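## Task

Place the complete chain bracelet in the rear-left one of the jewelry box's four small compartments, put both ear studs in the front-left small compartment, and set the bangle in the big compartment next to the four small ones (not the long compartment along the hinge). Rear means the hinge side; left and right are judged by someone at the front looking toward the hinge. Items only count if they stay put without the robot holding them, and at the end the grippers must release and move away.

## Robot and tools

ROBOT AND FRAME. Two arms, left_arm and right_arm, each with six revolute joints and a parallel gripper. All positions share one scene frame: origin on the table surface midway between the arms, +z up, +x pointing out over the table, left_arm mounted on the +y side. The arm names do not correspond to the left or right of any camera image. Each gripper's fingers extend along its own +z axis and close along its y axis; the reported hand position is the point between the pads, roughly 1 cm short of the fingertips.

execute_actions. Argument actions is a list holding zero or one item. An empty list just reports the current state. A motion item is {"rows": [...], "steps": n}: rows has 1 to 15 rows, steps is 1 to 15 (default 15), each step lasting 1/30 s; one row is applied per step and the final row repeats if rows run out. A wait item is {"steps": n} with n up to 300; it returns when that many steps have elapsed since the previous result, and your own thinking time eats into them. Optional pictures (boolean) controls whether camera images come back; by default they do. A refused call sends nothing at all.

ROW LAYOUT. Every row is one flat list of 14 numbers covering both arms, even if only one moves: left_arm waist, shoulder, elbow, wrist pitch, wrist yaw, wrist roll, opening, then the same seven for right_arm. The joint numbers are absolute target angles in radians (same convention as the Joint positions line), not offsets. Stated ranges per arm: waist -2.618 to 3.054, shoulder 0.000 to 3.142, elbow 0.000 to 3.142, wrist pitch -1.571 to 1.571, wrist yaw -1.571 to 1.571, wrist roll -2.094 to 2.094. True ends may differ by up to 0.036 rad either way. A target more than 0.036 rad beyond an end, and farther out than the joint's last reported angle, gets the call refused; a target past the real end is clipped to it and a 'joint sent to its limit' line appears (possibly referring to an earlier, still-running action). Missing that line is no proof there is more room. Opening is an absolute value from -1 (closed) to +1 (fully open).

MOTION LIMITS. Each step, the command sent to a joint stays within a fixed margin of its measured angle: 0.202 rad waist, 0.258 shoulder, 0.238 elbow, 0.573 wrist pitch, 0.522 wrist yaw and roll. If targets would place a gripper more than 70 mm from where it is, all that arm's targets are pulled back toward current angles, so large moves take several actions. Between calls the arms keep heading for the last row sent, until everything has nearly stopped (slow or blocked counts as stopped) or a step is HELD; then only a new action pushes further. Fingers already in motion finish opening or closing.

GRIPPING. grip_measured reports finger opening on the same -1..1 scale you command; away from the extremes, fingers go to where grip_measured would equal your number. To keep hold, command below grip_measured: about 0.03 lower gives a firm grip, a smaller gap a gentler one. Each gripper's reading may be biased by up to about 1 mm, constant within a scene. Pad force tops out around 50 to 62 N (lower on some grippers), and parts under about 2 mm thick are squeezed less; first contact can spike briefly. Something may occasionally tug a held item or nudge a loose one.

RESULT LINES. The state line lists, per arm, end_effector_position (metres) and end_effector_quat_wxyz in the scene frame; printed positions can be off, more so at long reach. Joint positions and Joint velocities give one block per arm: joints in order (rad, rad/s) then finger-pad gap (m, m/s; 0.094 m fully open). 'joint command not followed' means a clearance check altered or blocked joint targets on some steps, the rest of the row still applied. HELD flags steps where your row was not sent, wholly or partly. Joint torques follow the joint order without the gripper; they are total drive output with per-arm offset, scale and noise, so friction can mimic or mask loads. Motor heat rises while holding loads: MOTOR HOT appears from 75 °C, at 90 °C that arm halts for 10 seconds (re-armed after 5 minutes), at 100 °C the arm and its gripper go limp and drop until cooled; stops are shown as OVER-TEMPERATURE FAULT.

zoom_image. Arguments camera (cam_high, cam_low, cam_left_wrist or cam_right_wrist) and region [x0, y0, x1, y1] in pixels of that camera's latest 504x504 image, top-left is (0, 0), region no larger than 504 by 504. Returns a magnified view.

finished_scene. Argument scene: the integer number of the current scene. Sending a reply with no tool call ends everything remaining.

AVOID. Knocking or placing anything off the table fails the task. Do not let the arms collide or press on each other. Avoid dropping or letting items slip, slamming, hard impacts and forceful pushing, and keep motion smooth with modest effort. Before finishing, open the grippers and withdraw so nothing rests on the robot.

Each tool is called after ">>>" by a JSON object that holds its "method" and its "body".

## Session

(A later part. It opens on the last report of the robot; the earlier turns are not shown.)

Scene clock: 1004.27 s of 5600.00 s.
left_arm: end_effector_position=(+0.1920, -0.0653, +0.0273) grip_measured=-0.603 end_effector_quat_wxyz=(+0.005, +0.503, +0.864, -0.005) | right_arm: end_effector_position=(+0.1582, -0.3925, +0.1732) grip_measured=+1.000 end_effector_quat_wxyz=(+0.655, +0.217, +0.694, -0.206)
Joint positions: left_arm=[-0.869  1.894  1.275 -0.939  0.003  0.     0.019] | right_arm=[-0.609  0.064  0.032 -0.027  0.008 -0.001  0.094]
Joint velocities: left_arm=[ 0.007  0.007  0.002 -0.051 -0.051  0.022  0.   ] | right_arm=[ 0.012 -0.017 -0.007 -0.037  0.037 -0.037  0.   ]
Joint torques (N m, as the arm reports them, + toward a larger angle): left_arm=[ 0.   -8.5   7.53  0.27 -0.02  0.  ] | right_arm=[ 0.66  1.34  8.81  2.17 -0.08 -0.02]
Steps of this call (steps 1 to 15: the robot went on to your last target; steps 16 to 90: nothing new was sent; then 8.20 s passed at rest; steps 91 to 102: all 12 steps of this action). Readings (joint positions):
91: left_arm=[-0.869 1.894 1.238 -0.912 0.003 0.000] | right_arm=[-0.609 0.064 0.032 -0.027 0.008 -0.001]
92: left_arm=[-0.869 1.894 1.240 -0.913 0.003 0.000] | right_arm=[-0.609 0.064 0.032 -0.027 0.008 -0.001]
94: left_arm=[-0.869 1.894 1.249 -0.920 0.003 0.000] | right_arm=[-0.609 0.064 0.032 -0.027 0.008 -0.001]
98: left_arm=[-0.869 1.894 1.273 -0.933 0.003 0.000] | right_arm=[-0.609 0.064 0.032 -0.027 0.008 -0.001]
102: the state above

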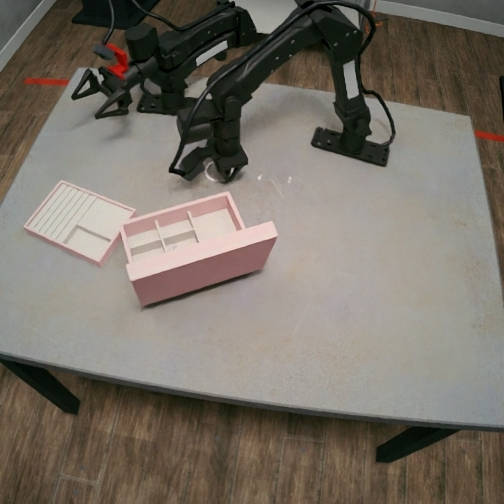

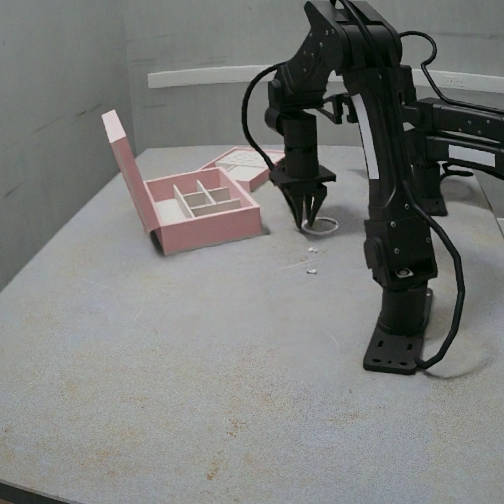

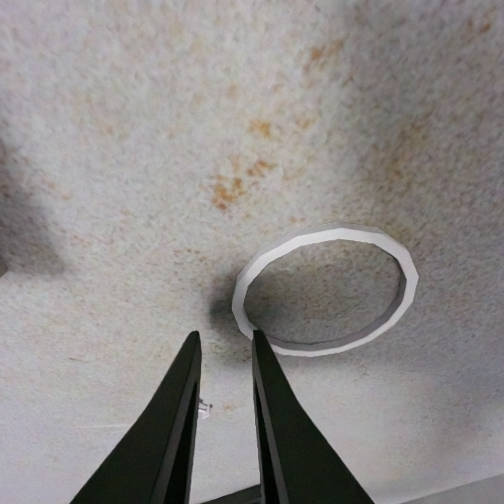

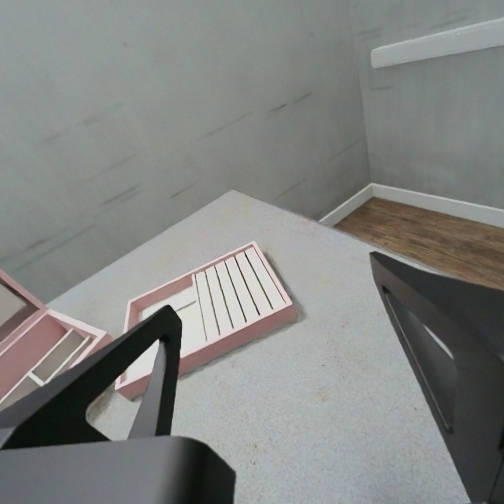

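>>> {"method": "execute_actions", "body": {"actions": [{"rows": [[-0.876,1.89,1.295,-0.95,0,0,-0.6, -0.6,0.05,0.05,0,0,0,1],[-0.883,1.89,1.295,-0.95,0,0,-0.6, -0.6,0.05,0.05,0,0,0,1],[-0.889,1.89,1.295,-0.95,0,0,-0.6, -0.6,0.05,0.05,0,0,0,1]], "steps": 10}]}}

Scene clock: 1017.20 s of 5600.00 s.
left_arm: end_effector_position=(+0.1871, -0.0658, +0.0272) grip_measured=-0.603 end_effector_quat_wxyz=(+0.002, +0.509, +0.861, -0.003) | right_arm: end_effector_position=(+0.1582, -0.3925, +0.1732) grip_measured=+1.000 end_effector_quat_wxyz=(+0.655, +0.217, +0.694, -0.206)
Joint positions: left_arm=[-0.883  1.894  1.275 -0.946  0.003  0.     0.019] | right_arm=[-0.609  0.064  0.032 -0.027  0.008 -0.001  0.094]
Joint velocities: left_arm=[-0.007  0.002 -0.002 -0.022  0.007 -0.081  0.001] | right_arm=[-0.002 -0.007  0.002 -0.037  0.037  0.007  0.   ]
Joint torques (N m, as the arm reports them, + toward a larger angle): left_arm=[-0.56 -8.51  7.51  0.23  0.02  0.  ] | right_arm=[ 0.67  1.34  8.81  2.17 -0.08 -0.02]
Steps of this call (steps 1 to 15: the robot went on to your last target; steps 16 to 90: nothing new was sent; then 9.60 s passed at rest; steps 91 to 100: all 10 steps of this action). Readings (joint positions):
91: left_arm=[-0.869 1.894 1.275 -0.946 0.003 0.000] | right_arm=[-0.609 0.064 0.032 -0.027 0.008 -0.001]
92: left_arm=[-0.870 1.894 1.275 -0.946 0.003 0.000] | right_arm=[-0.609 0.064 0.032 -0.027 0.008 -0.001]
94: left_arm=[-0.873 1.894 1.275 -0.946 0.003 0.000] | right_arm=[-0.609 0.064 0.032 -0.027 0.008 -0.001]
98: left_arm=[-0.882 1.894 1.275 -0.946 0.003 0.000] | right_arm=[-0.609 0.064 0.032 -0.027 0.008 -0.001]
100: the state above

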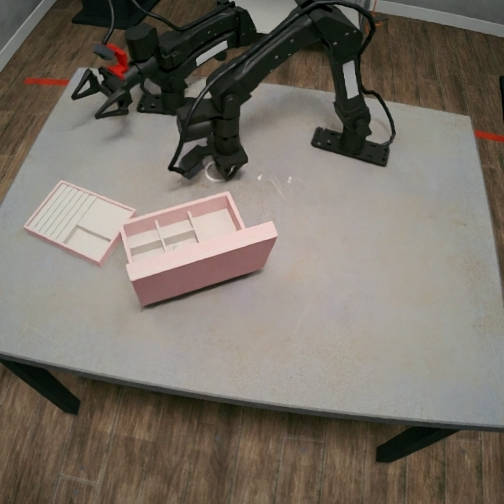

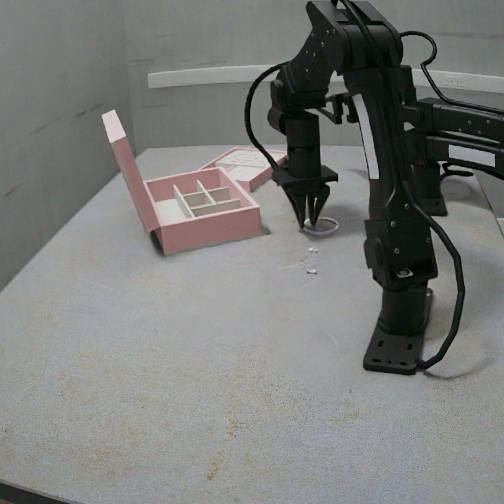

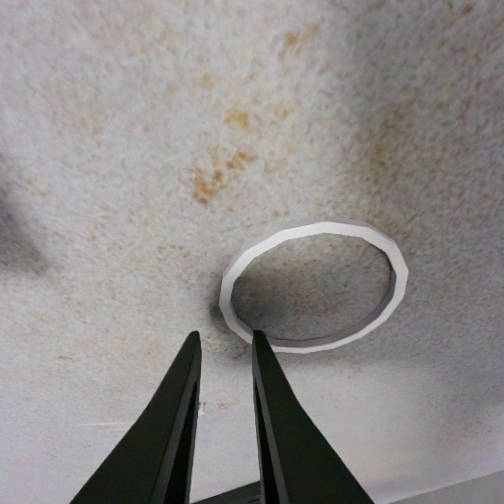

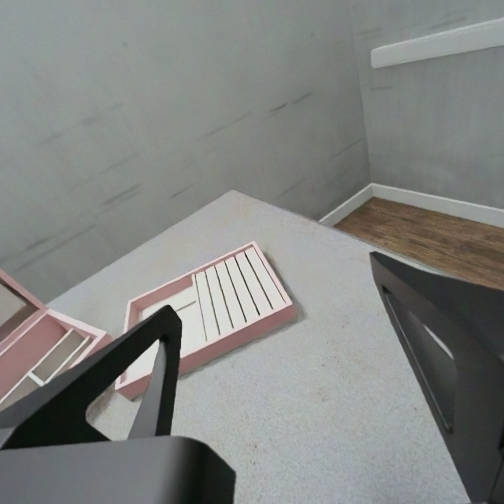

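>>> {"method": "execute_actions", "body": {"actions": [{"rows": [[-0.889,1.89,1.28,-0.935,0,0,-0.55, -0.6,0.05,0.05,0,0,0,1],[-0.889,1.89,1.268,-0.92,0,0,-0.52, -0.6,0.05,0.05,0,0,0,1],[-0.889,1.89,1.258,-0.905,0,0,-0.5, -0.6,0.05,0.05,0,0,0,1],[-0.889,1.89,1.248,-0.893,0,0,-0.5, -0.6,0.05,0.05,0,0,0,1],[-0.889,1.89,1.238,-0.881,0,0,-0.5, -0.6,0.05,0.05,0,0,0,1],[-0.889,1.89,1.228,-0.869,0,0,-0.5, -0.6,0.05,0.05,0,0,0,1],[-0.889,1.89,1.22,-0.858,0,0,-0.5, -0.6,0.05,0.05,0,0,0,1],[-0.889,1.89,1.212,-0.85,0,0,-0.5, -0.6,0.05,0.05,0,0,0,1],[-0.889,1.89,1.205,-0.842,0,0,-0.5, -0.6,0.05,0.05,0,0,0,1]], "steps": 15}]}}

Scene clock: 1033.10 s of 5600.00 s.
left_arm: end_effector_position=(+0.1872, -0.0659, +0.0156) grip_measured=-0.503 end_effector_quat_wxyz=(+0.012, +0.509, +0.861, -0.009) | right_arm: end_effector_position=(+0.1582, -0.3925, +0.1732) grip_measured=+1.000 end_effector_quat_wxyz=(+0.655, +0.217, +0.694, -0.206)
Joint positions: left_arm=[-0.883  1.892  1.222 -0.872  0.003 -0.     0.023] | right_arm=[-0.609  0.064  0.032 -0.027  0.008 -0.001  0.094]
Joint velocities: left_arm=[-0.007  0.027 -0.007  0.022  0.007 -0.037 -0.001] | right_arm=[-0.012 -0.002  0.002  0.051  0.007  0.022  0.   ]
Joint torques (N m, as the arm reports them, + toward a larger angle): left_arm=[-0.59 -8.31  4.45  0.56 -0.02 -0.01] | right_arm=[ 0.68  1.33  8.8   2.17 -0.09 -0.02]
Steps of this call (steps 1 to 15: the robot went on to your last target; steps 16 to 90: nothing new was sent; then 12.40 s passed at rest; steps 91 to 105: all 15 steps of this action). Readings (joint positions):
91: left_arm=[-0.883 1.894 1.275 -0.946 0.003 0.000] | right_arm=[-0.609 0.064 0.032 -0.027 0.008 -0.001]
92: left_arm=[-0.883 1.894 1.275 -0.945 0.003 0.000] | right_arm=[-0.609 0.064 0.032 -0.027 0.008 -0.001]
94: left_arm=[-0.883 1.894 1.271 -0.934 0.003 0.000] | right_arm=[-0.609 0.064 0.032 -0.027 0.008 -0.001]
98: left_arm=[-0.883 1.894 1.239 -0.897 0.003 0.000] | right_arm=[-0.609 0.064 0.032 -0.027 0.008 -0.001]
105: the state above

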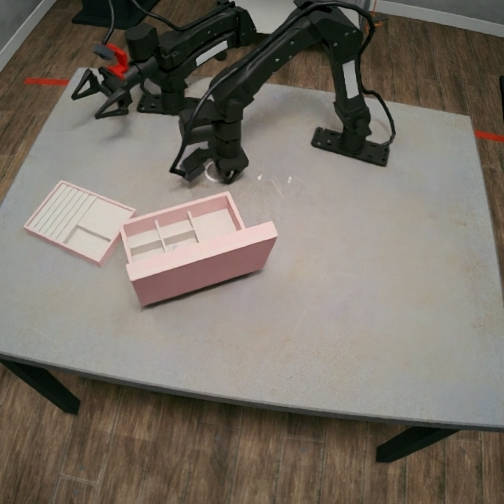

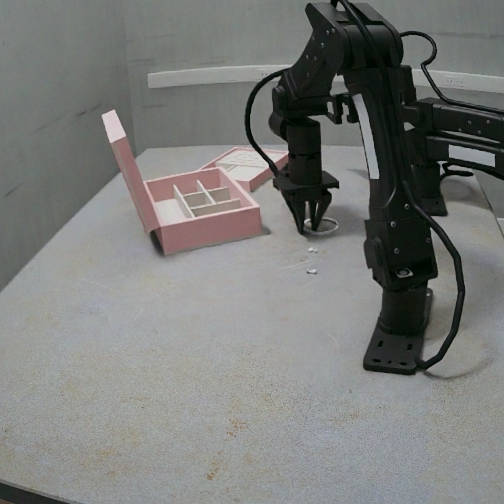

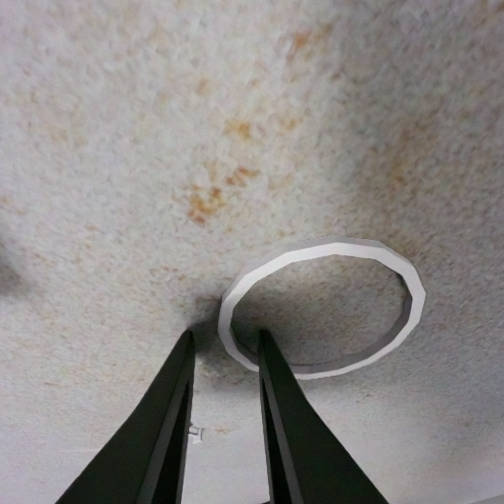

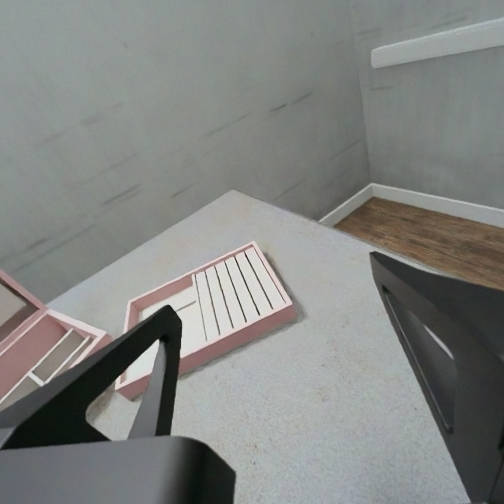

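>>> {"method": "zoom_image", "body": {"camera": "cam_left_wrist", "region": [160, 270, 320, 410]}}

Region (160, 270, 320, 410) of cam_left_wrist's 504x504 image, scaled by 3.150, with more detail than that image has; it fills the top 441 rows of this view, and the rest is white.

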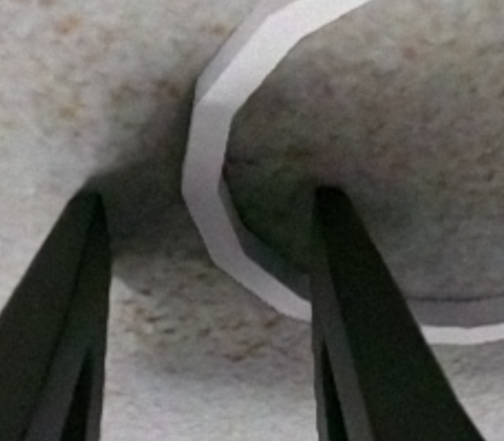

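>>> {"method": "execute_actions", "body": {"actions": [{"rows": [[-0.889,1.89,1.23,-0.842,0,0,-0.5, -0.6,0.05,0.05,0,0,0,1],[-0.889,1.89,1.235,-0.835,0,0,-0.5, -0.6,0.05,0.05,0,0,0,1],[-0.889,1.89,1.235,-0.828,0,0,-0.5, -0.6,0.05,0.05,0,0,0,1],[-0.889,1.89,1.235,-0.82,0,0,-0.5, -0.6,0.05,0.05,0,0,0,1],[-0.889,1.89,1.235,-0.815,0,0,-0.5, -0.6,0.05,0.05,0,0,0,1],[-0.889,1.89,1.225,-0.812,0,0,-0.5, -0.6,0.05,0.05,0,0,0,1],[-0.889,1.89,1.215,-0.81,0,0,-0.5, -0.6,0.05,0.05,0,0,0,1],[-0.889,1.89,1.205,-0.808,0,0,-0.5, -0.6,0.05,0.05,0,0,0,1]], "steps": 15}]}}

Scene clock: 1066.93 s of 5600.00 s.
left_arm: end_effector_position=(+0.1892, -0.0696, +0.0158) grip_measured=-0.503 end_effector_quat_wxyz=(+0.019, +0.509, +0.861, -0.013) | right_arm: end_effector_position=(+0.1582, -0.3925, +0.1732) grip_measured=+1.000 end_effector_quat_wxyz=(+0.655, +0.217, +0.694, -0.206)
Joint positions: left_arm=[-0.883  1.892  1.222 -0.855  0.003 -0.     0.023] | right_arm=[-0.609  0.064  0.032 -0.027  0.008 -0.001  0.094]
Joint velocities: left_arm=[ 0.012 -0.007 -0.012 -0.007  0.037 -0.022 -0.001] | right_arm=[-0.002  0.002 -0.012  0.037 -0.051 -0.066  0.   ]
Joint torques (N m, as the arm reports them, + toward a larger angle): left_arm=[-0.58 -8.32  4.55  0.75 -0.02  0.  ] | right_arm=[ 0.66  1.33  8.82  2.17 -0.08 -0.02]
Steps of this call (steps 1 to 15: the robot went on to your last target; steps 16 to 90: nothing new was sent; then 30.33 s passed at rest; steps 91 to 105: all 15 steps of this action). Readings (joint positions):
91: left_arm=[-0.883 1.892 1.222 -0.872 0.003 -0.000] | right_arm=[-0.609 0.064 0.032 -0.027 0.008 -0.001]
92: left_arm=[-0.883 1.892 1.222 -0.872 0.003 -0.000] | right_arm=[-0.609 0.064 0.032 -0.027 0.008 -0.001]
94: left_arm=[-0.883 1.892 1.222 -0.871 0.003 -0.000] | right_arm=[-0.609 0.064 0.032 -0.027 0.008 -0.001]
98: left_arm=[-0.883 1.892 1.222 -0.863 0.003 -0.000] | right_arm=[-0.609 0.064 0.032 -0.027 0.008 -0.001]
105: the state above

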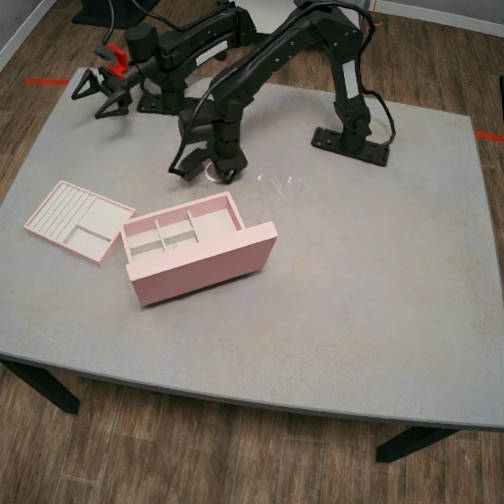

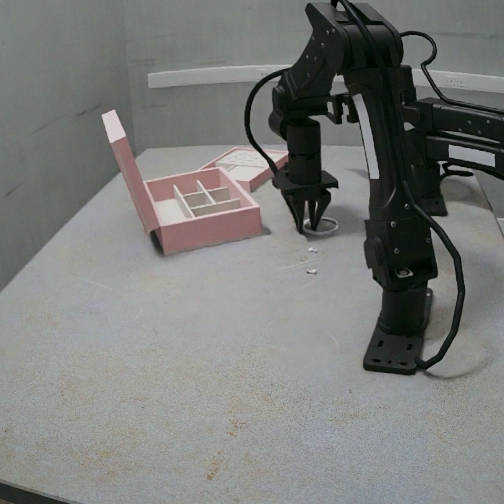

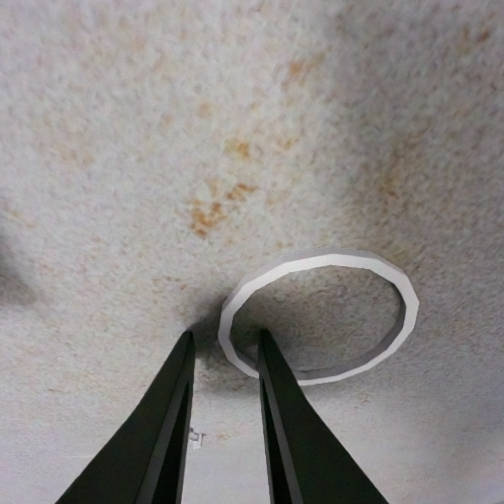

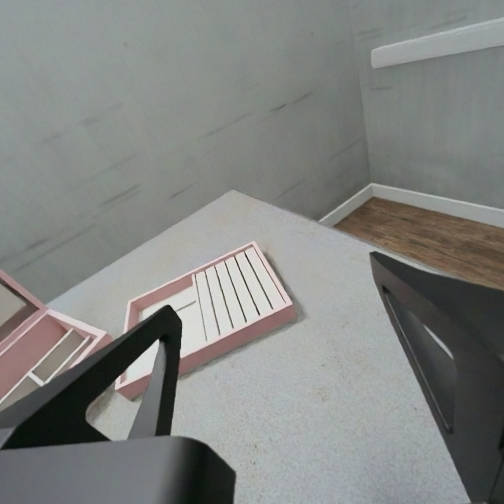

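>>> {"method": "execute_actions", "body": {"actions": []}}

Scene clock: 1093.50 s of 5600.00 s.
left_arm: end_effector_position=(+0.1894, -0.0698, +0.0158) grip_measured=-0.503 end_effector_quat_wxyz=(+0.019, +0.509, +0.861, -0.013) | right_arm: end_effector_position=(+0.1582, -0.3925, +0.1732) grip_measured=+1.000 end_effector_quat_wxyz=(+0.655, +0.217, +0.694, -0.206)
Joint positions: left_arm=[-0.883  1.892  1.222 -0.854  0.003 -0.     0.023] | right_arm=[-0.609  0.064  0.032 -0.027  0.008 -0.001  0.094]
Joint velocities: left_arm=[-0.002  0.012 -0.017  0.037 -0.007 -0.11  -0.001] | right_arm=[-0.012 -0.017 -0.007 -0.037 -0.007 -0.007  0.   ]
Joint torques (N m, as the arm reports them, + toward a larger angle): left_arm=[-0.57 -8.31  4.55  0.73 -0.02  0.  ] | right_arm=[ 0.66  1.34  8.82  2.17 -0.08 -0.02]
Steps of this call (steps 1 to 15: the robot went on to your last target; steps 16 to 90: nothing new was sent; then 23.57 s passed at rest). Readings (joint positions):
1: left_arm=[-0.883 1.892 1.222 -0.855 0.003 -0.000] | right_arm=[-0.609 0.064 0.032 -0.027 0.008 -0.001]
2: left_arm=[-0.883 1.892 1.222 -0.855 0.003 -0.000] | right_arm=[-0.609 0.064 0.032 -0.027 0.008 -0.001]
4: left_arm=[-0.883 1.892 1.222 -0.855 0.003 -0.000] | right_arm=[-0.609 0.064 0.032 -0.027 0.008 -0.001]
8: left_arm=[-0.883 1.892 1.222 -0.854 0.003 -0.000] | right_arm=[-0.609 0.064 0.032 -0.027 0.008 -0.001]
90: the state above
All arms were judged still, so your last target was given up. Only a new action makes them travel on or press farther. Fingers that are still opening or closing keep moving.

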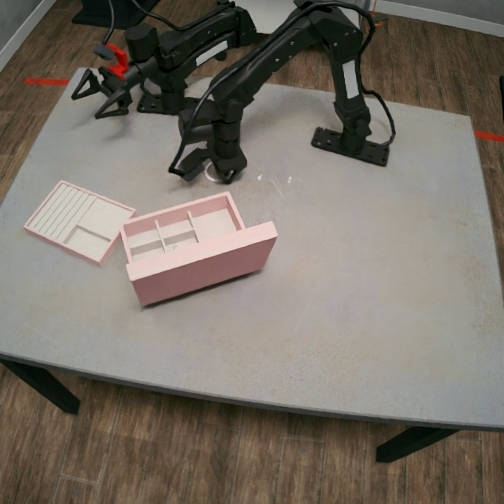

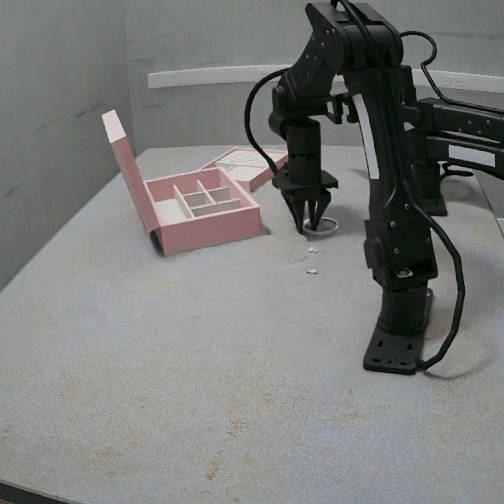

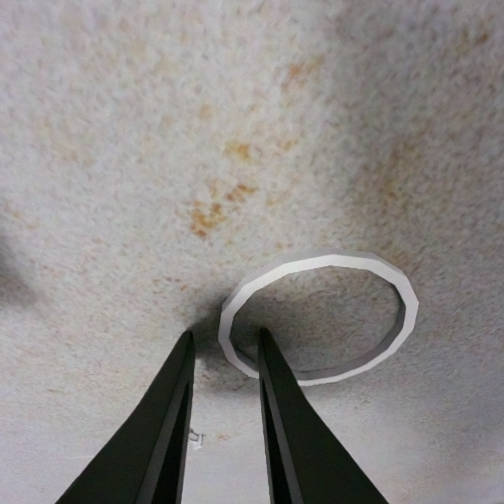

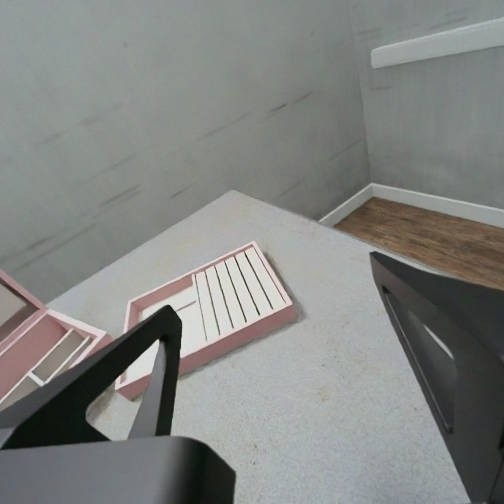

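>>> {"method": "execute_actions", "body": {"actions": [{"rows":[[-0.889,1.89,1.205,-0.808,0,0,-0.6,-0.6,0.05,0.05,0,0,0,1],[-0.889,1.89,1.205,-0.808,0,0,-0.7,-0.6,0.05,0.05,0,0,0,1],[-0.889,1.89,1.205,-0.808,0,0,-0.75,-0.6,0.05,0.05,0,0,0,1],[-0.889,1.89,1.205,-0.808,0,0,-0.8,-0.6,0.05,0.05,0,0,0,1],[-0.889,1.89,1.205,-0.808,0,0,-0.83,-0.6,0.05,0.05,0,0,0,1],[-0.889,1.89,1.205,-0.808,0,0,-0.86,-0.6,0.05,0.05,0,0,0,1],[-0.889,1.89,1.205,-0.808,0,0,-0.89,-0.6,0.05,0.05,0,0,0,1],[-0.889,1.89,1.205,-0.808,0,0,-0.92,-0.6,0.05,0.05,0,0,0,1]],"steps":15}]}}

Scene clock: 1103.83 s of 5600.00 s.
left_arm: end_effector_position=(+0.1905, -0.0746, +0.0161) grip_measured=-0.916 end_effector_quat_wxyz=(+0.026, +0.509, +0.860, -0.020) | right_arm: end_effector_position=(+0.1582, -0.3925, +0.1732) grip_measured=+1.000 end_effector_quat_wxyz=(+0.655, +0.217, +0.694, -0.206)
Joint positions: left_arm=[-0.884  1.892  1.222 -0.835  0.007 -0.     0.004] | right_arm=[-0.609  0.064  0.032 -0.027  0.008 -0.001  0.094]
Joint velocities: left_arm=[ 0.007  0.017 -0.017  0.022 -0.022  0.095  0.   ] | right_arm=[-0.002 -0.027  0.007  0.051  0.007  0.022  0.   ]
Joint torques (N m, as the arm reports them, + toward a larger angle): left_arm=[-0.45 -8.35  4.59  0.6  -0.04  0.01] | right_arm=[ 0.68  1.34  8.8   2.17 -0.08 -0.02]
Steps of this call (steps 1 to 90: nothing new was sent; then 6.83 s passed at rest; steps 91 to 105: all 15 steps of this action). Readings (joint positions):
91: left_arm=[-0.883 1.892 1.222 -0.853 0.004 -0.000] | right_arm=[-0.609 0.064 0.032 -0.027 0.008 -0.001]
92: left_arm=[-0.883 1.892 1.222 -0.850 0.006 -0.000] | right_arm=[-0.609 0.064 0.032 -0.027 0.008 -0.001]
94: left_arm=[-0.884 1.892 1.222 -0.844 0.007 -0.000] | right_arm=[-0.609 0.064 0.032 -0.027 0.008 -0.001]
98: left_arm=[-0.884 1.892 1.222 -0.837 0.007 -0.000] | right_arm=[-0.609 0.064 0.032 -0.027 0.008 -0.001]
105: the state above

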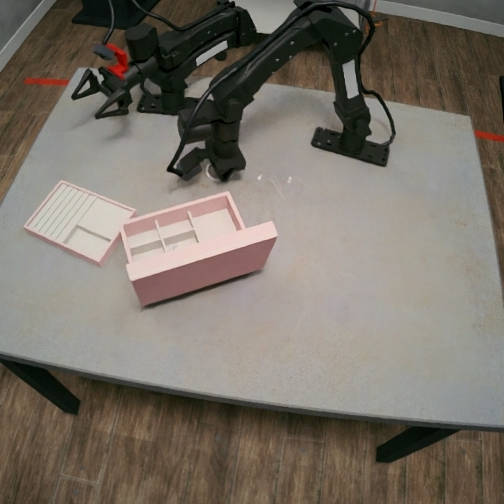

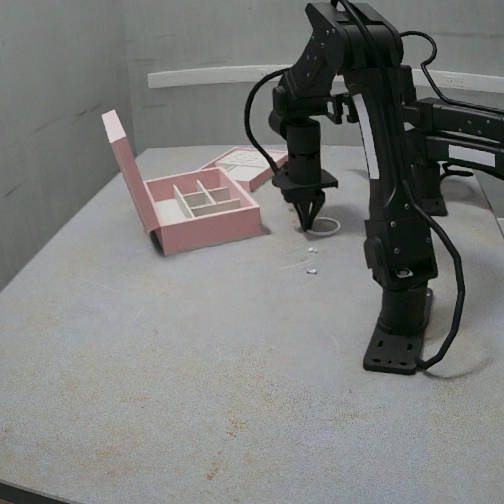

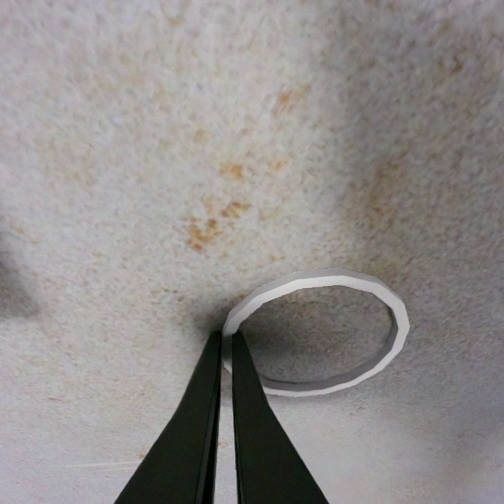

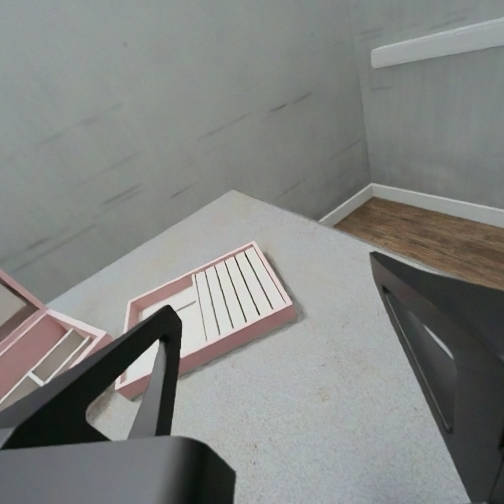

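>>> {"method": "execute_actions", "body": {"actions": [{"rows":[[-0.889,1.89,1.205,-0.808,0,0,-0.95,-0.6,0.05,0.05,0,0,0,1]],"steps":8}]}}

>>> {"method": "zoom_image", "body": {"camera": "cam_left_wrist", "region": [150,250,430,450]}}

Scene clock: 1108.63 s of 5600.00 s.
left_arm: end_effector_position=(+0.1906, -0.0749, +0.0161) grip_measured=-0.943 end_effector_quat_wxyz=(+0.027, +0.509, +0.860, -0.020) | right_arm: end_effector_position=(+0.1582, -0.3925, +0.1732) grip_measured=+1.000 end_effector_quat_wxyz=(+0.655, +0.217, +0.694, -0.206)
Joint positions: left_arm=[-0.884  1.892  1.222 -0.834  0.007 -0.     0.003] | right_arm=[-0.609  0.064  0.032 -0.027  0.008 -0.001  0.094]
Joint velocities: left_arm=[-0.002 -0.007  0.002 -0.037  0.022  0.051  0.001] | right_arm=[ 0.007 -0.002 -0.007 -0.007  0.037 -0.066  0.   ]
Joint torques (N m, as the arm reports them, + toward a larger angle): left_arm=[-0.44 -8.35  4.58  0.6  -0.05  0.  ] | right_arm=[ 0.68  1.34  8.81  2.16 -0.08 -0.02]
Steps of this call (steps 1 to 15: the robot went on to your last target; steps 16 to 90: nothing new was sent; then 1.53 s passed at rest; steps 91 to 98: all 8 steps of this action). Readings (joint positions):
91: left_arm=[-0.884 1.892 1.222 -0.835 0.007 -0.000] | right_arm=[-0.609 0.064 0.032 -0.027 0.008 -0.001]
92: left_arm=[-0.884 1.892 1.222 -0.834 0.007 -0.000] | right_arm=[-0.609 0.064 0.032 -0.027 0.008 -0.001]
94: left_arm=[-0.884 1.892 1.222 -0.834 0.007 -0.000] | right_arm=[-0.609 0.064 0.032 -0.027 0.008 -0.001]
98: the state above

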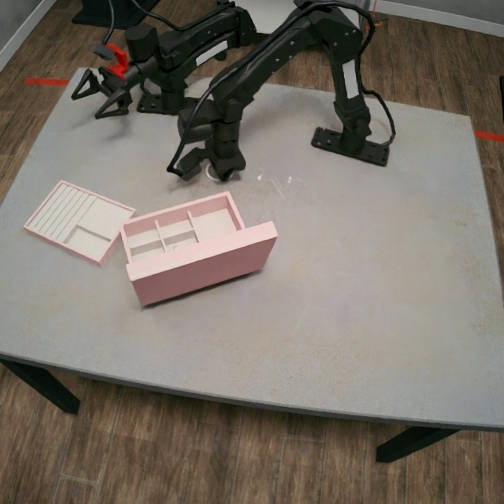

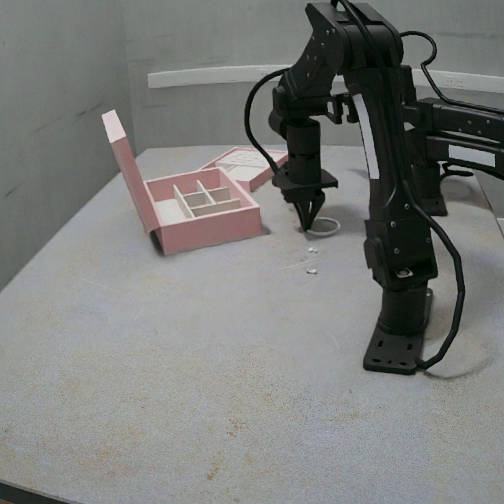

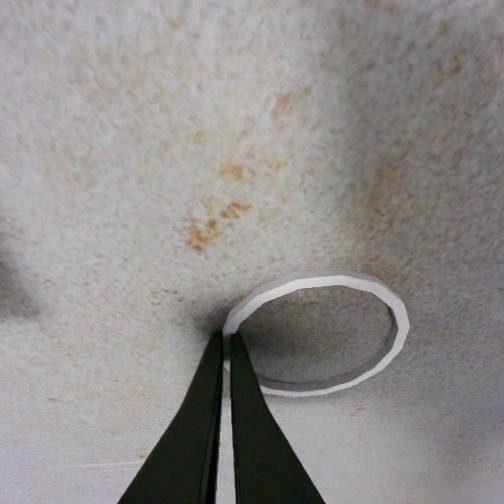

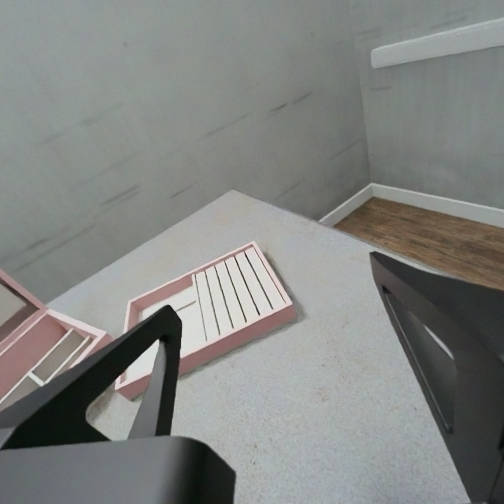

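Region (150, 250, 430, 450) of cam_left_wrist's 504x504 image, scaled by 1.800, with more detail than that image has; it fills the top 360 rows of this view, and the rest is white.

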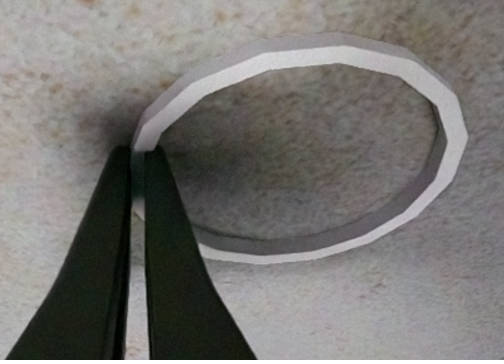

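>>> {"method": "execute_actions", "body": {"actions": [{"rows":[[-0.889,1.89,1.205,-0.808,0,0,-0.975,-0.6,0.05,0.05,0,0,0,1]],"steps":10}], "pictures": false}}

Scene clock: 1113.03 s of 5600.00 s.
left_arm: end_effector_position=(+0.1907, -0.0750, +0.0161) grip_measured=-0.964 end_effector_quat_wxyz=(+0.027, +0.509, +0.860, -0.020) | right_arm: end_effector_position=(+0.1582, -0.3925, +0.1732) grip_measured=+1.000 end_effector_quat_wxyz=(+0.655, +0.217, +0.694, -0.206)
Joint positions: left_arm=[-0.884  1.892  1.222 -0.833  0.007 -0.     0.002] | right_arm=[-0.609  0.064  0.032 -0.027  0.008 -0.001  0.094]
Joint velocities: left_arm=[-0.022  0.002  0.007 -0.007  0.007  0.051  0.   ] | right_arm=[ 0.007  0.002 -0.027  0.007  0.037  0.022  0.   ]
Joint torques (N m, as the arm reports them, + toward a larger angle): left_arm=[-0.44 -8.34  4.58  0.59 -0.06  0.  ] | right_arm=[ 0.66  1.34  8.8   2.17 -0.08 -0.02]
Steps of this call (steps 1 to 15: the robot went on to your last target; steps 16 to 90: nothing new was sent; then 1.07 s passed at rest; steps 91 to 100: all 10 steps of this action). Readings (joint positions):
91: left_arm=[-0.884 1.892 1.222 -0.834 0.007 -0.000] | right_arm=[-0.609 0.064 0.032 -0.027 0.008 -0.001]
92: left_arm=[-0.884 1.892 1.222 -0.833 0.007 -0.000] | right_arm=[-0.609 0.064 0.032 -0.027 0.008 -0.001]
94: left_arm=[-0.884 1.892 1.222 -0.833 0.007 -0.000] | right_arm=[-0.609 0.064 0.032 -0.027 0.008 -0.001]
98: left_arm=[-0.884 1.892 1.222 -0.833 0.007 -0.000] | right_arm=[-0.609 0.064 0.032 -0.027 0.008 -0.001]
100: the state above

>>> {"method": "execute_actions", "body": {"actions": [{"rows":[[-0.889,1.89,1.205,-0.808,0,0,-1,-0.6,0.05,0.05,0,0,0,1]],"steps":10}], "pictures": false}}

Scene clock: 1118.33 s of 5600.00 s.
left_arm: end_effector_position=(+0.1908, -0.0752, +0.0161) grip_measured=-0.982 end_effector_quat_wxyz=(+0.028, +0.509, +0.860, -0.020) | right_arm: end_effector_position=(+0.1582, -0.3925, +0.1732) grip_measured=+1.000 end_effector_quat_wxyz=(+0.655, +0.217, +0.694, -0.206)
Joint positions: left_arm=[-0.884  1.892  1.222 -0.833  0.007 -0.     0.001] | right_arm=[-0.609  0.064  0.032 -0.027  0.008 -0.001  0.094]
Joint velocities: left_arm=[ 0.002 -0.022 -0.012 -0.022 -0.007 -0.022 -0.001] | right_arm=[ 0.007  0.017  0.012  0.051 -0.007  0.022  0.   ]
Joint torques (N m, as the arm reports them, + toward a larger angle): left_arm=[-0.44 -8.36  4.58  0.58 -0.06  0.01] | right_arm=[ 0.67  1.35  8.8   2.16 -0.07 -0.02]
Steps of this call (steps 1 to 15: the robot went on to your last target; steps 16 to 90: nothing new was sent; then 1.97 s passed at rest; steps 91 to 100: all 10 steps of this action). Readings (joint positions):
91: left_arm=[-0.884 1.892 1.222 -0.833 0.007 -0.000] | right_arm=[-0.609 0.064 0.032 -0.027 0.008 -0.001]
92: left_arm=[-0.884 1.892 1.222 -0.833 0.007 -0.000] | right_arm=[-0.609 0.064 0.032 -0.027 0.008 -0.001]
94: left_arm=[-0.884 1.892 1.222 -0.833 0.007 -0.000] | right_arm=[-0.609 0.064 0.032 -0.027 0.008 -0.001]
98: left_arm=[-0.884 1.892 1.222 -0.833 0.007 -0.000] | right_arm=[-0.609 0.064 0.032 -0.027 0.008 -0.001]
100: the state above

>>> {"method": "execute_actions", "body": {"actions": [{"rows":[[-0.889,1.89,1.22,-0.823,0,0,-1,-0.6,0.05,0.05,0,0,0,1],[-0.889,1.89,1.24,-0.843,0,0,-1,-0.6,0.05,0.05,0,0,0,1],[-0.889,1.89,1.26,-0.863,0,0,-1,-0.6,0.05,0.05,0,0,0,1],[-0.889,1.89,1.28,-0.883,0,0,-1,-0.6,0.05,0.05,0,0,0,1],[-0.889,1.89,1.30,-0.903,0,0,-1,-0.6,0.05,0.05,0,0,0,1],[-0.889,1.89,1.32,-0.923,0,0,-1,-0.6,0.05,0.05,0,0,0,1],[-0.889,1.89,1.34,-0.943,0,0,-1,-0.6,0.05,0.05,0,0,0,1]],"steps":15}]}}

>>> {"method": "zoom_image", "body": {"camera": "cam_left_wrist", "region": [150,230,430,450]}}

Scene clock: 1128.00 s of 5600.00 s.
left_arm: end_effector_position=(+0.1967, -0.0857, +0.0401) grip_measured=-0.982 end_effector_quat_wxyz=(+0.032, +0.509, +0.860, -0.023) | right_arm: end_effector_position=(+0.1582, -0.3925, +0.1732) grip_measured=+1.000 end_effector_quat_wxyz=(+0.655, +0.217, +0.694, -0.206)
Joint positions: left_arm=[-0.884  1.893  1.325 -0.925  0.007 -0.     0.001] | right_arm=[-0.609  0.064  0.032 -0.027  0.008 -0.001  0.094]
Joint velocities: left_arm=[-0.007 -0.012  0.002 -0.168  0.066  0.022 -0.   ] | right_arm=[-0.007  0.012 -0.007  0.051 -0.037  0.007  0.   ]
Joint torques (N m, as the arm reports them, + toward a larger angle): left_arm=[-0.42 -8.59  7.38  0.36 -0.05  0.  ] | right_arm=[ 0.68  1.33  8.81  2.16 -0.08 -0.02]
Steps of this call (steps 1 to 15: the robot went on to your last target; steps 16 to 90: nothing new was sent; then 6.17 s passed at rest; steps 91 to 105: all 15 steps of this action). Readings (joint positions):
91: left_arm=[-0.884 1.892 1.222 -0.833 0.007 -0.000] | right_arm=[-0.609 0.064 0.032 -0.027 0.008 -0.001]
92: left_arm=[-0.884 1.892 1.222 -0.833 0.007 -0.000] | right_arm=[-0.609 0.064 0.032 -0.027 0.008 -0.001]
94: left_arm=[-0.884 1.893 1.231 -0.846 0.007 -0.000] | right_arm=[-0.609 0.064 0.032 -0.027 0.008 -0.001]
98: left_arm=[-0.884 1.893 1.292 -0.902 0.007 -0.000] | right_arm=[-0.609 0.064 0.032 -0.027 0.008 -0.001]
105: the state above

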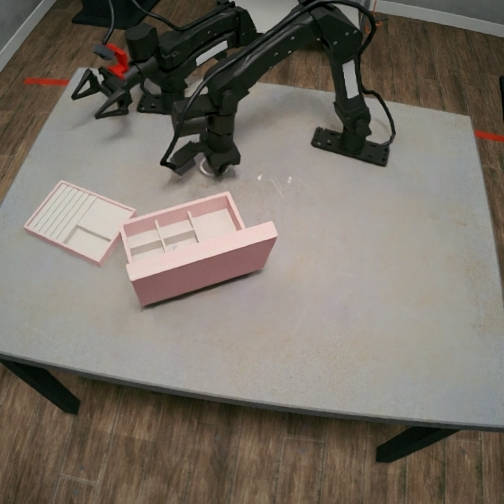

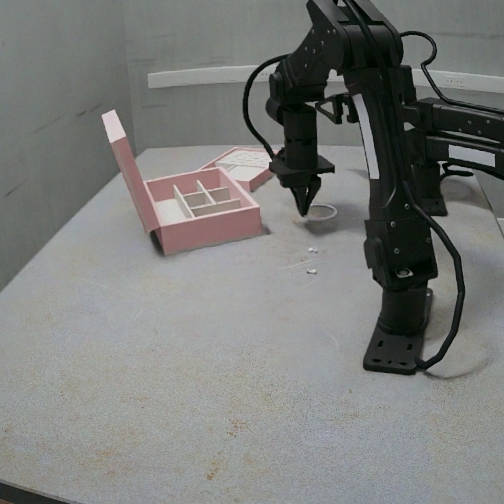

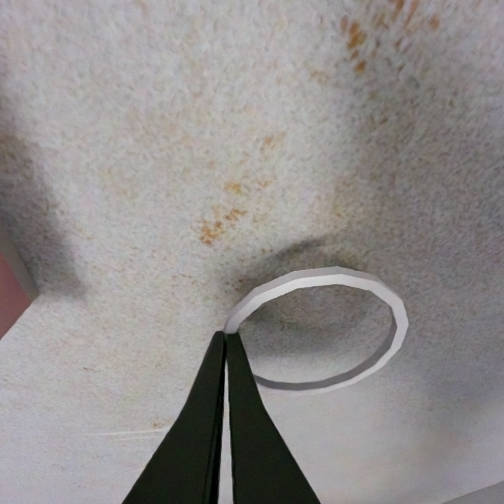

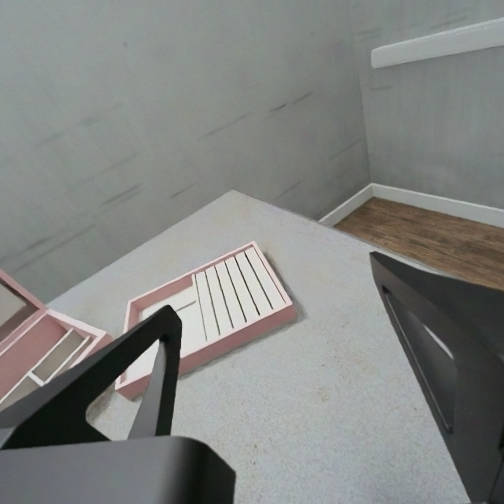

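Region (150, 230, 430, 450) of cam_left_wrist's 504x504 image, scaled by 1.800, with more detail than that image has; it fills the top 396 rows of this view, and the rest is white.

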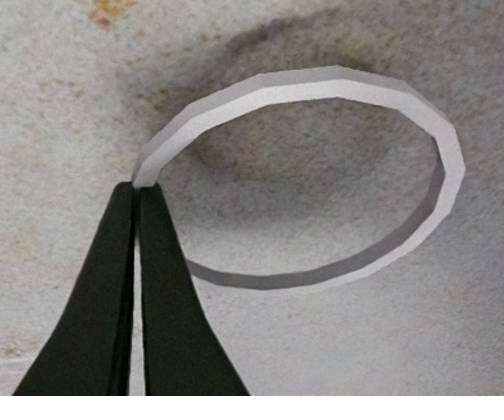

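>>> {"method": "execute_actions", "body": {"actions": [{"rows":[[-0.889,1.88,1.35,-0.965,0,0,-1,-0.6,0.05,0.05,0,0,0,1],[-0.889,1.865,1.36,-0.99,0,0,-1,-0.6,0.05,0.05,0,0,0,1],[-0.889,1.85,1.37,-1.015,0,0,-1,-0.6,0.05,0.05,0,0,0,1],[-0.889,1.835,1.38,-1.04,0,0,-1,-0.6,0.05,0.05,0,0,0,1],[-0.889,1.82,1.39,-1.065,0,0,-1,-0.6,0.05,0.05,0,0,0,1],[-0.889,1.805,1.40,-1.09,0,0,-1,-0.6,0.05,0.05,0,0,0,1],[-0.889,1.79,1.41,-1.115,0,0,-1,-0.6,0.05,0.05,0,0,0,1],[-0.889,1.775,1.42,-1.14,0,0,-1,-0.6,0.05,0.05,0,0,0,1],[-0.889,1.76,1.43,-1.165,0,0,-1,-0.6,0.05,0.05,0,0,0,1],[-0.889,1.745,1.44,-1.19,0,0,-1,-0.6,0.05,0.05,0,0,0,1],[-0.889,1.73,1.45,-1.21,0,0,-1,-0.6,0.05,0.05,0,0,0,1],[-0.889,1.72,1.45,-1.22,0,0,-1,-0.6,0.05,0.05,0,0,0,1]],"steps":15}], "pictures": false}}

>>> {"method": "execute_actions", "body": {"actions": [{"rows":[[-0.865,1.72,1.45,-1.22,0,0,-1,-0.6,0.05,0.05,0,0,0,1],[-0.835,1.72,1.45,-1.22,0,0,-1,-0.6,0.05,0.05,0,0,0,1],[-0.805,1.72,1.45,-1.22,0,0,-1,-0.6,0.05,0.05,0,0,0,1],[-0.775,1.72,1.45,-1.22,0,0,-1,-0.6,0.05,0.05,0,0,0,1],[-0.745,1.72,1.45,-1.22,0,0,-1,-0.6,0.05,0.05,0,0,0,1],[-0.715,1.72,1.45,-1.22,0,0,-1,-0.6,0.05,0.05,0,0,0,1],[-0.685,1.72,1.45,-1.22,0,0,-1,-0.6,0.05,0.05,0,0,0,1],[-0.655,1.72,1.45,-1.22,0,0,-1,-0.6,0.05,0.05,0,0,0,1],[-0.625,1.72,1.45,-1.22,0,0,-1,-0.6,0.05,0.05,0,0,0,1],[-0.595,1.72,1.45,-1.22,0,0,-1,-0.6,0.05,0.05,0,0,0,1],[-0.565,1.72,1.45,-1.22,0,0,-1,-0.6,0.05,0.05,0,0,0,1],[-0.535,1.72,1.45,-1.22,0,0,-1,-0.6,0.05,0.05,0,0,0,1],[-0.505,1.72,1.45,-1.22,0,0,-1,-0.6,0.05,0.05,0,0,0,1],[-0.485,1.72,1.45,-1.22,0,0,-1,-0.6,0.05,0.05,0,0,0,1]],"steps":15}]}}

Scene clock: 1201.17 s of 5600.00 s.
left_arm: end_effector_position=(+0.1863, -0.0668, +0.1206) grip_measured=-0.982 end_effector_quat_wxyz=(+0.046, +0.509, +0.859, -0.031) | right_arm: end_effector_position=(+0.1582, -0.3925, +0.1732) grip_measured=+1.000 end_effector_quat_wxyz=(+0.655, +0.217, +0.694, -0.206)
Joint positions: left_arm=[-0.884  1.724  1.437 -1.171  0.007 -0.     0.001] | right_arm=[-0.609  0.064  0.032 -0.027  0.008 -0.001  0.094]
Joint velocities: left_arm=[-0.002 -0.208  0.085 -0.315  0.037  0.007 -0.001] | right_arm=[ 0.002  0.007  0.007  0.037 -0.081 -0.022  0.   ]
Joint torques (N m, as the arm reports them, + toward a larger angle): left_arm=[-0.43 -6.53  7.18  0.39 -0.05  0.  ] | right_arm=[ 0.65  1.34  8.81  2.16 -0.08 -0.02]
Steps of this call (steps 1 to 30: the robot went on to your last target; steps 31 to 90: nothing new was sent; then 69.67 s passed at rest; steps 91 to 105: all 15 steps of this action). Readings (joint positions):
91: left_arm=[-0.884 1.893 1.325 -0.941 0.007 -0.000] | right_arm=[-0.609 0.064 0.032 -0.027 0.008 -0.001]
92: left_arm=[-0.884 1.893 1.326 -0.948 0.007 -0.000] | right_arm=[-0.609 0.064 0.032 -0.027 0.008 -0.001]
94: left_arm=[-0.884 1.888 1.335 -0.974 0.007 -0.000] | right_arm=[-0.609 0.064 0.032 -0.027 0.008 -0.001]
98: left_arm=[-0.884 1.838 1.370 -1.051 0.007 -0.000] | right_arm=[-0.609 0.064 0.032 -0.027 0.008 -0.001]
105: the state above

Scene clock: 1201.67 s of 5600.00 s.
left_arm: end_effector_position=(+0.2783, +0.0210, +0.1214) grip_measured=-0.982 end_effector_quat_wxyz=(+0.037, +0.338, +0.940, -0.014) | right_arm: end_effector_position=(+0.1582, -0.3925, +0.1732) grip_measured=+1.000 end_effector_quat_wxyz=(+0.655, +0.217, +0.694, -0.206)
Joint positions: left_arm=[-0.506  1.721  1.439 -1.21   0.002 -0.     0.001] | right_arm=[-0.609  0.064  0.032 -0.027  0.008 -0.001  0.094]
Joint velocities: left_arm=[ 0.647  0.012  0.002 -0.051 -0.051 -0.022  0.   ] | right_arm=[ 0.002 -0.007  0.012  0.051 -0.022  0.022  0.   ]
Joint torques (N m, as the arm reports them, + toward a larger angle): left_arm=[-1.63 -7.21  7.38  0.33  0.12 -0.01] | right_arm=[ 0.66  1.34  8.82  2.17 -0.08 -0.03]
Steps of this call (steps 1 to 15: all 15 steps of this action). Readings (joint positions):
1: left_arm=[-0.883 1.720 1.439 -1.179 0.007 -0.000] | right_arm=[-0.609 0.064 0.032 -0.027 0.008 -0.001]
2: left_arm=[-0.879 1.719 1.439 -1.186 0.008 -0.000] | right_arm=[-0.609 0.064 0.032 -0.027 0.008 -0.001]
4: left_arm=[-0.849 1.721 1.439 -1.199 0.010 -0.000] | right_arm=[-0.609 0.064 0.032 -0.027 0.008 -0.001]
8: left_arm=[-0.722 1.721 1.439 -1.207 0.010 -0.000] | right_arm=[-0.609 0.064 0.032 -0.027 0.008 -0.001]
15: the state above

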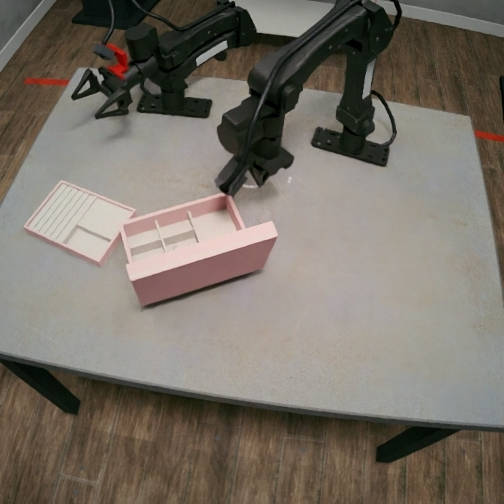

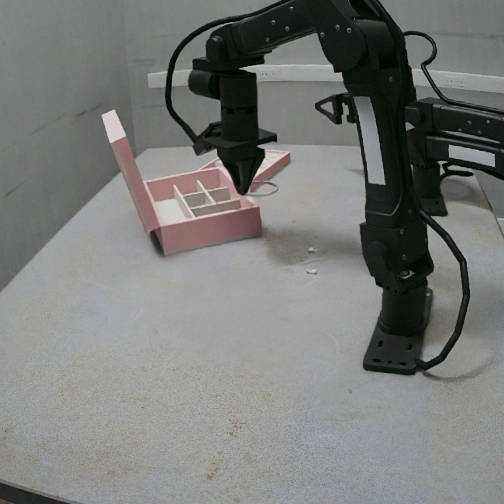

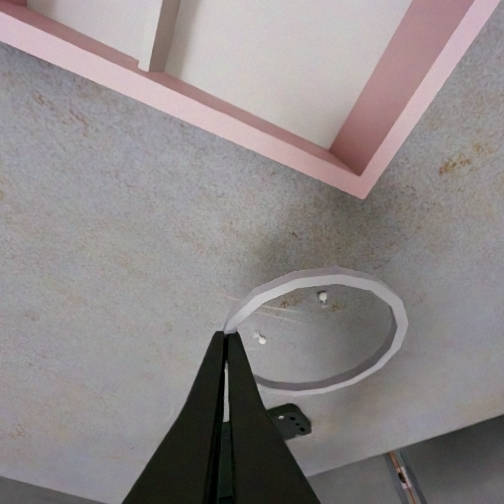

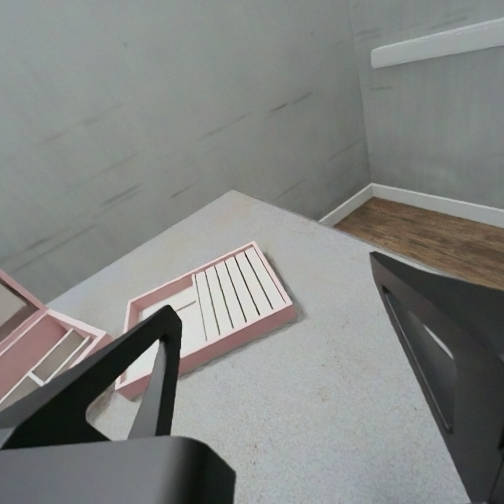

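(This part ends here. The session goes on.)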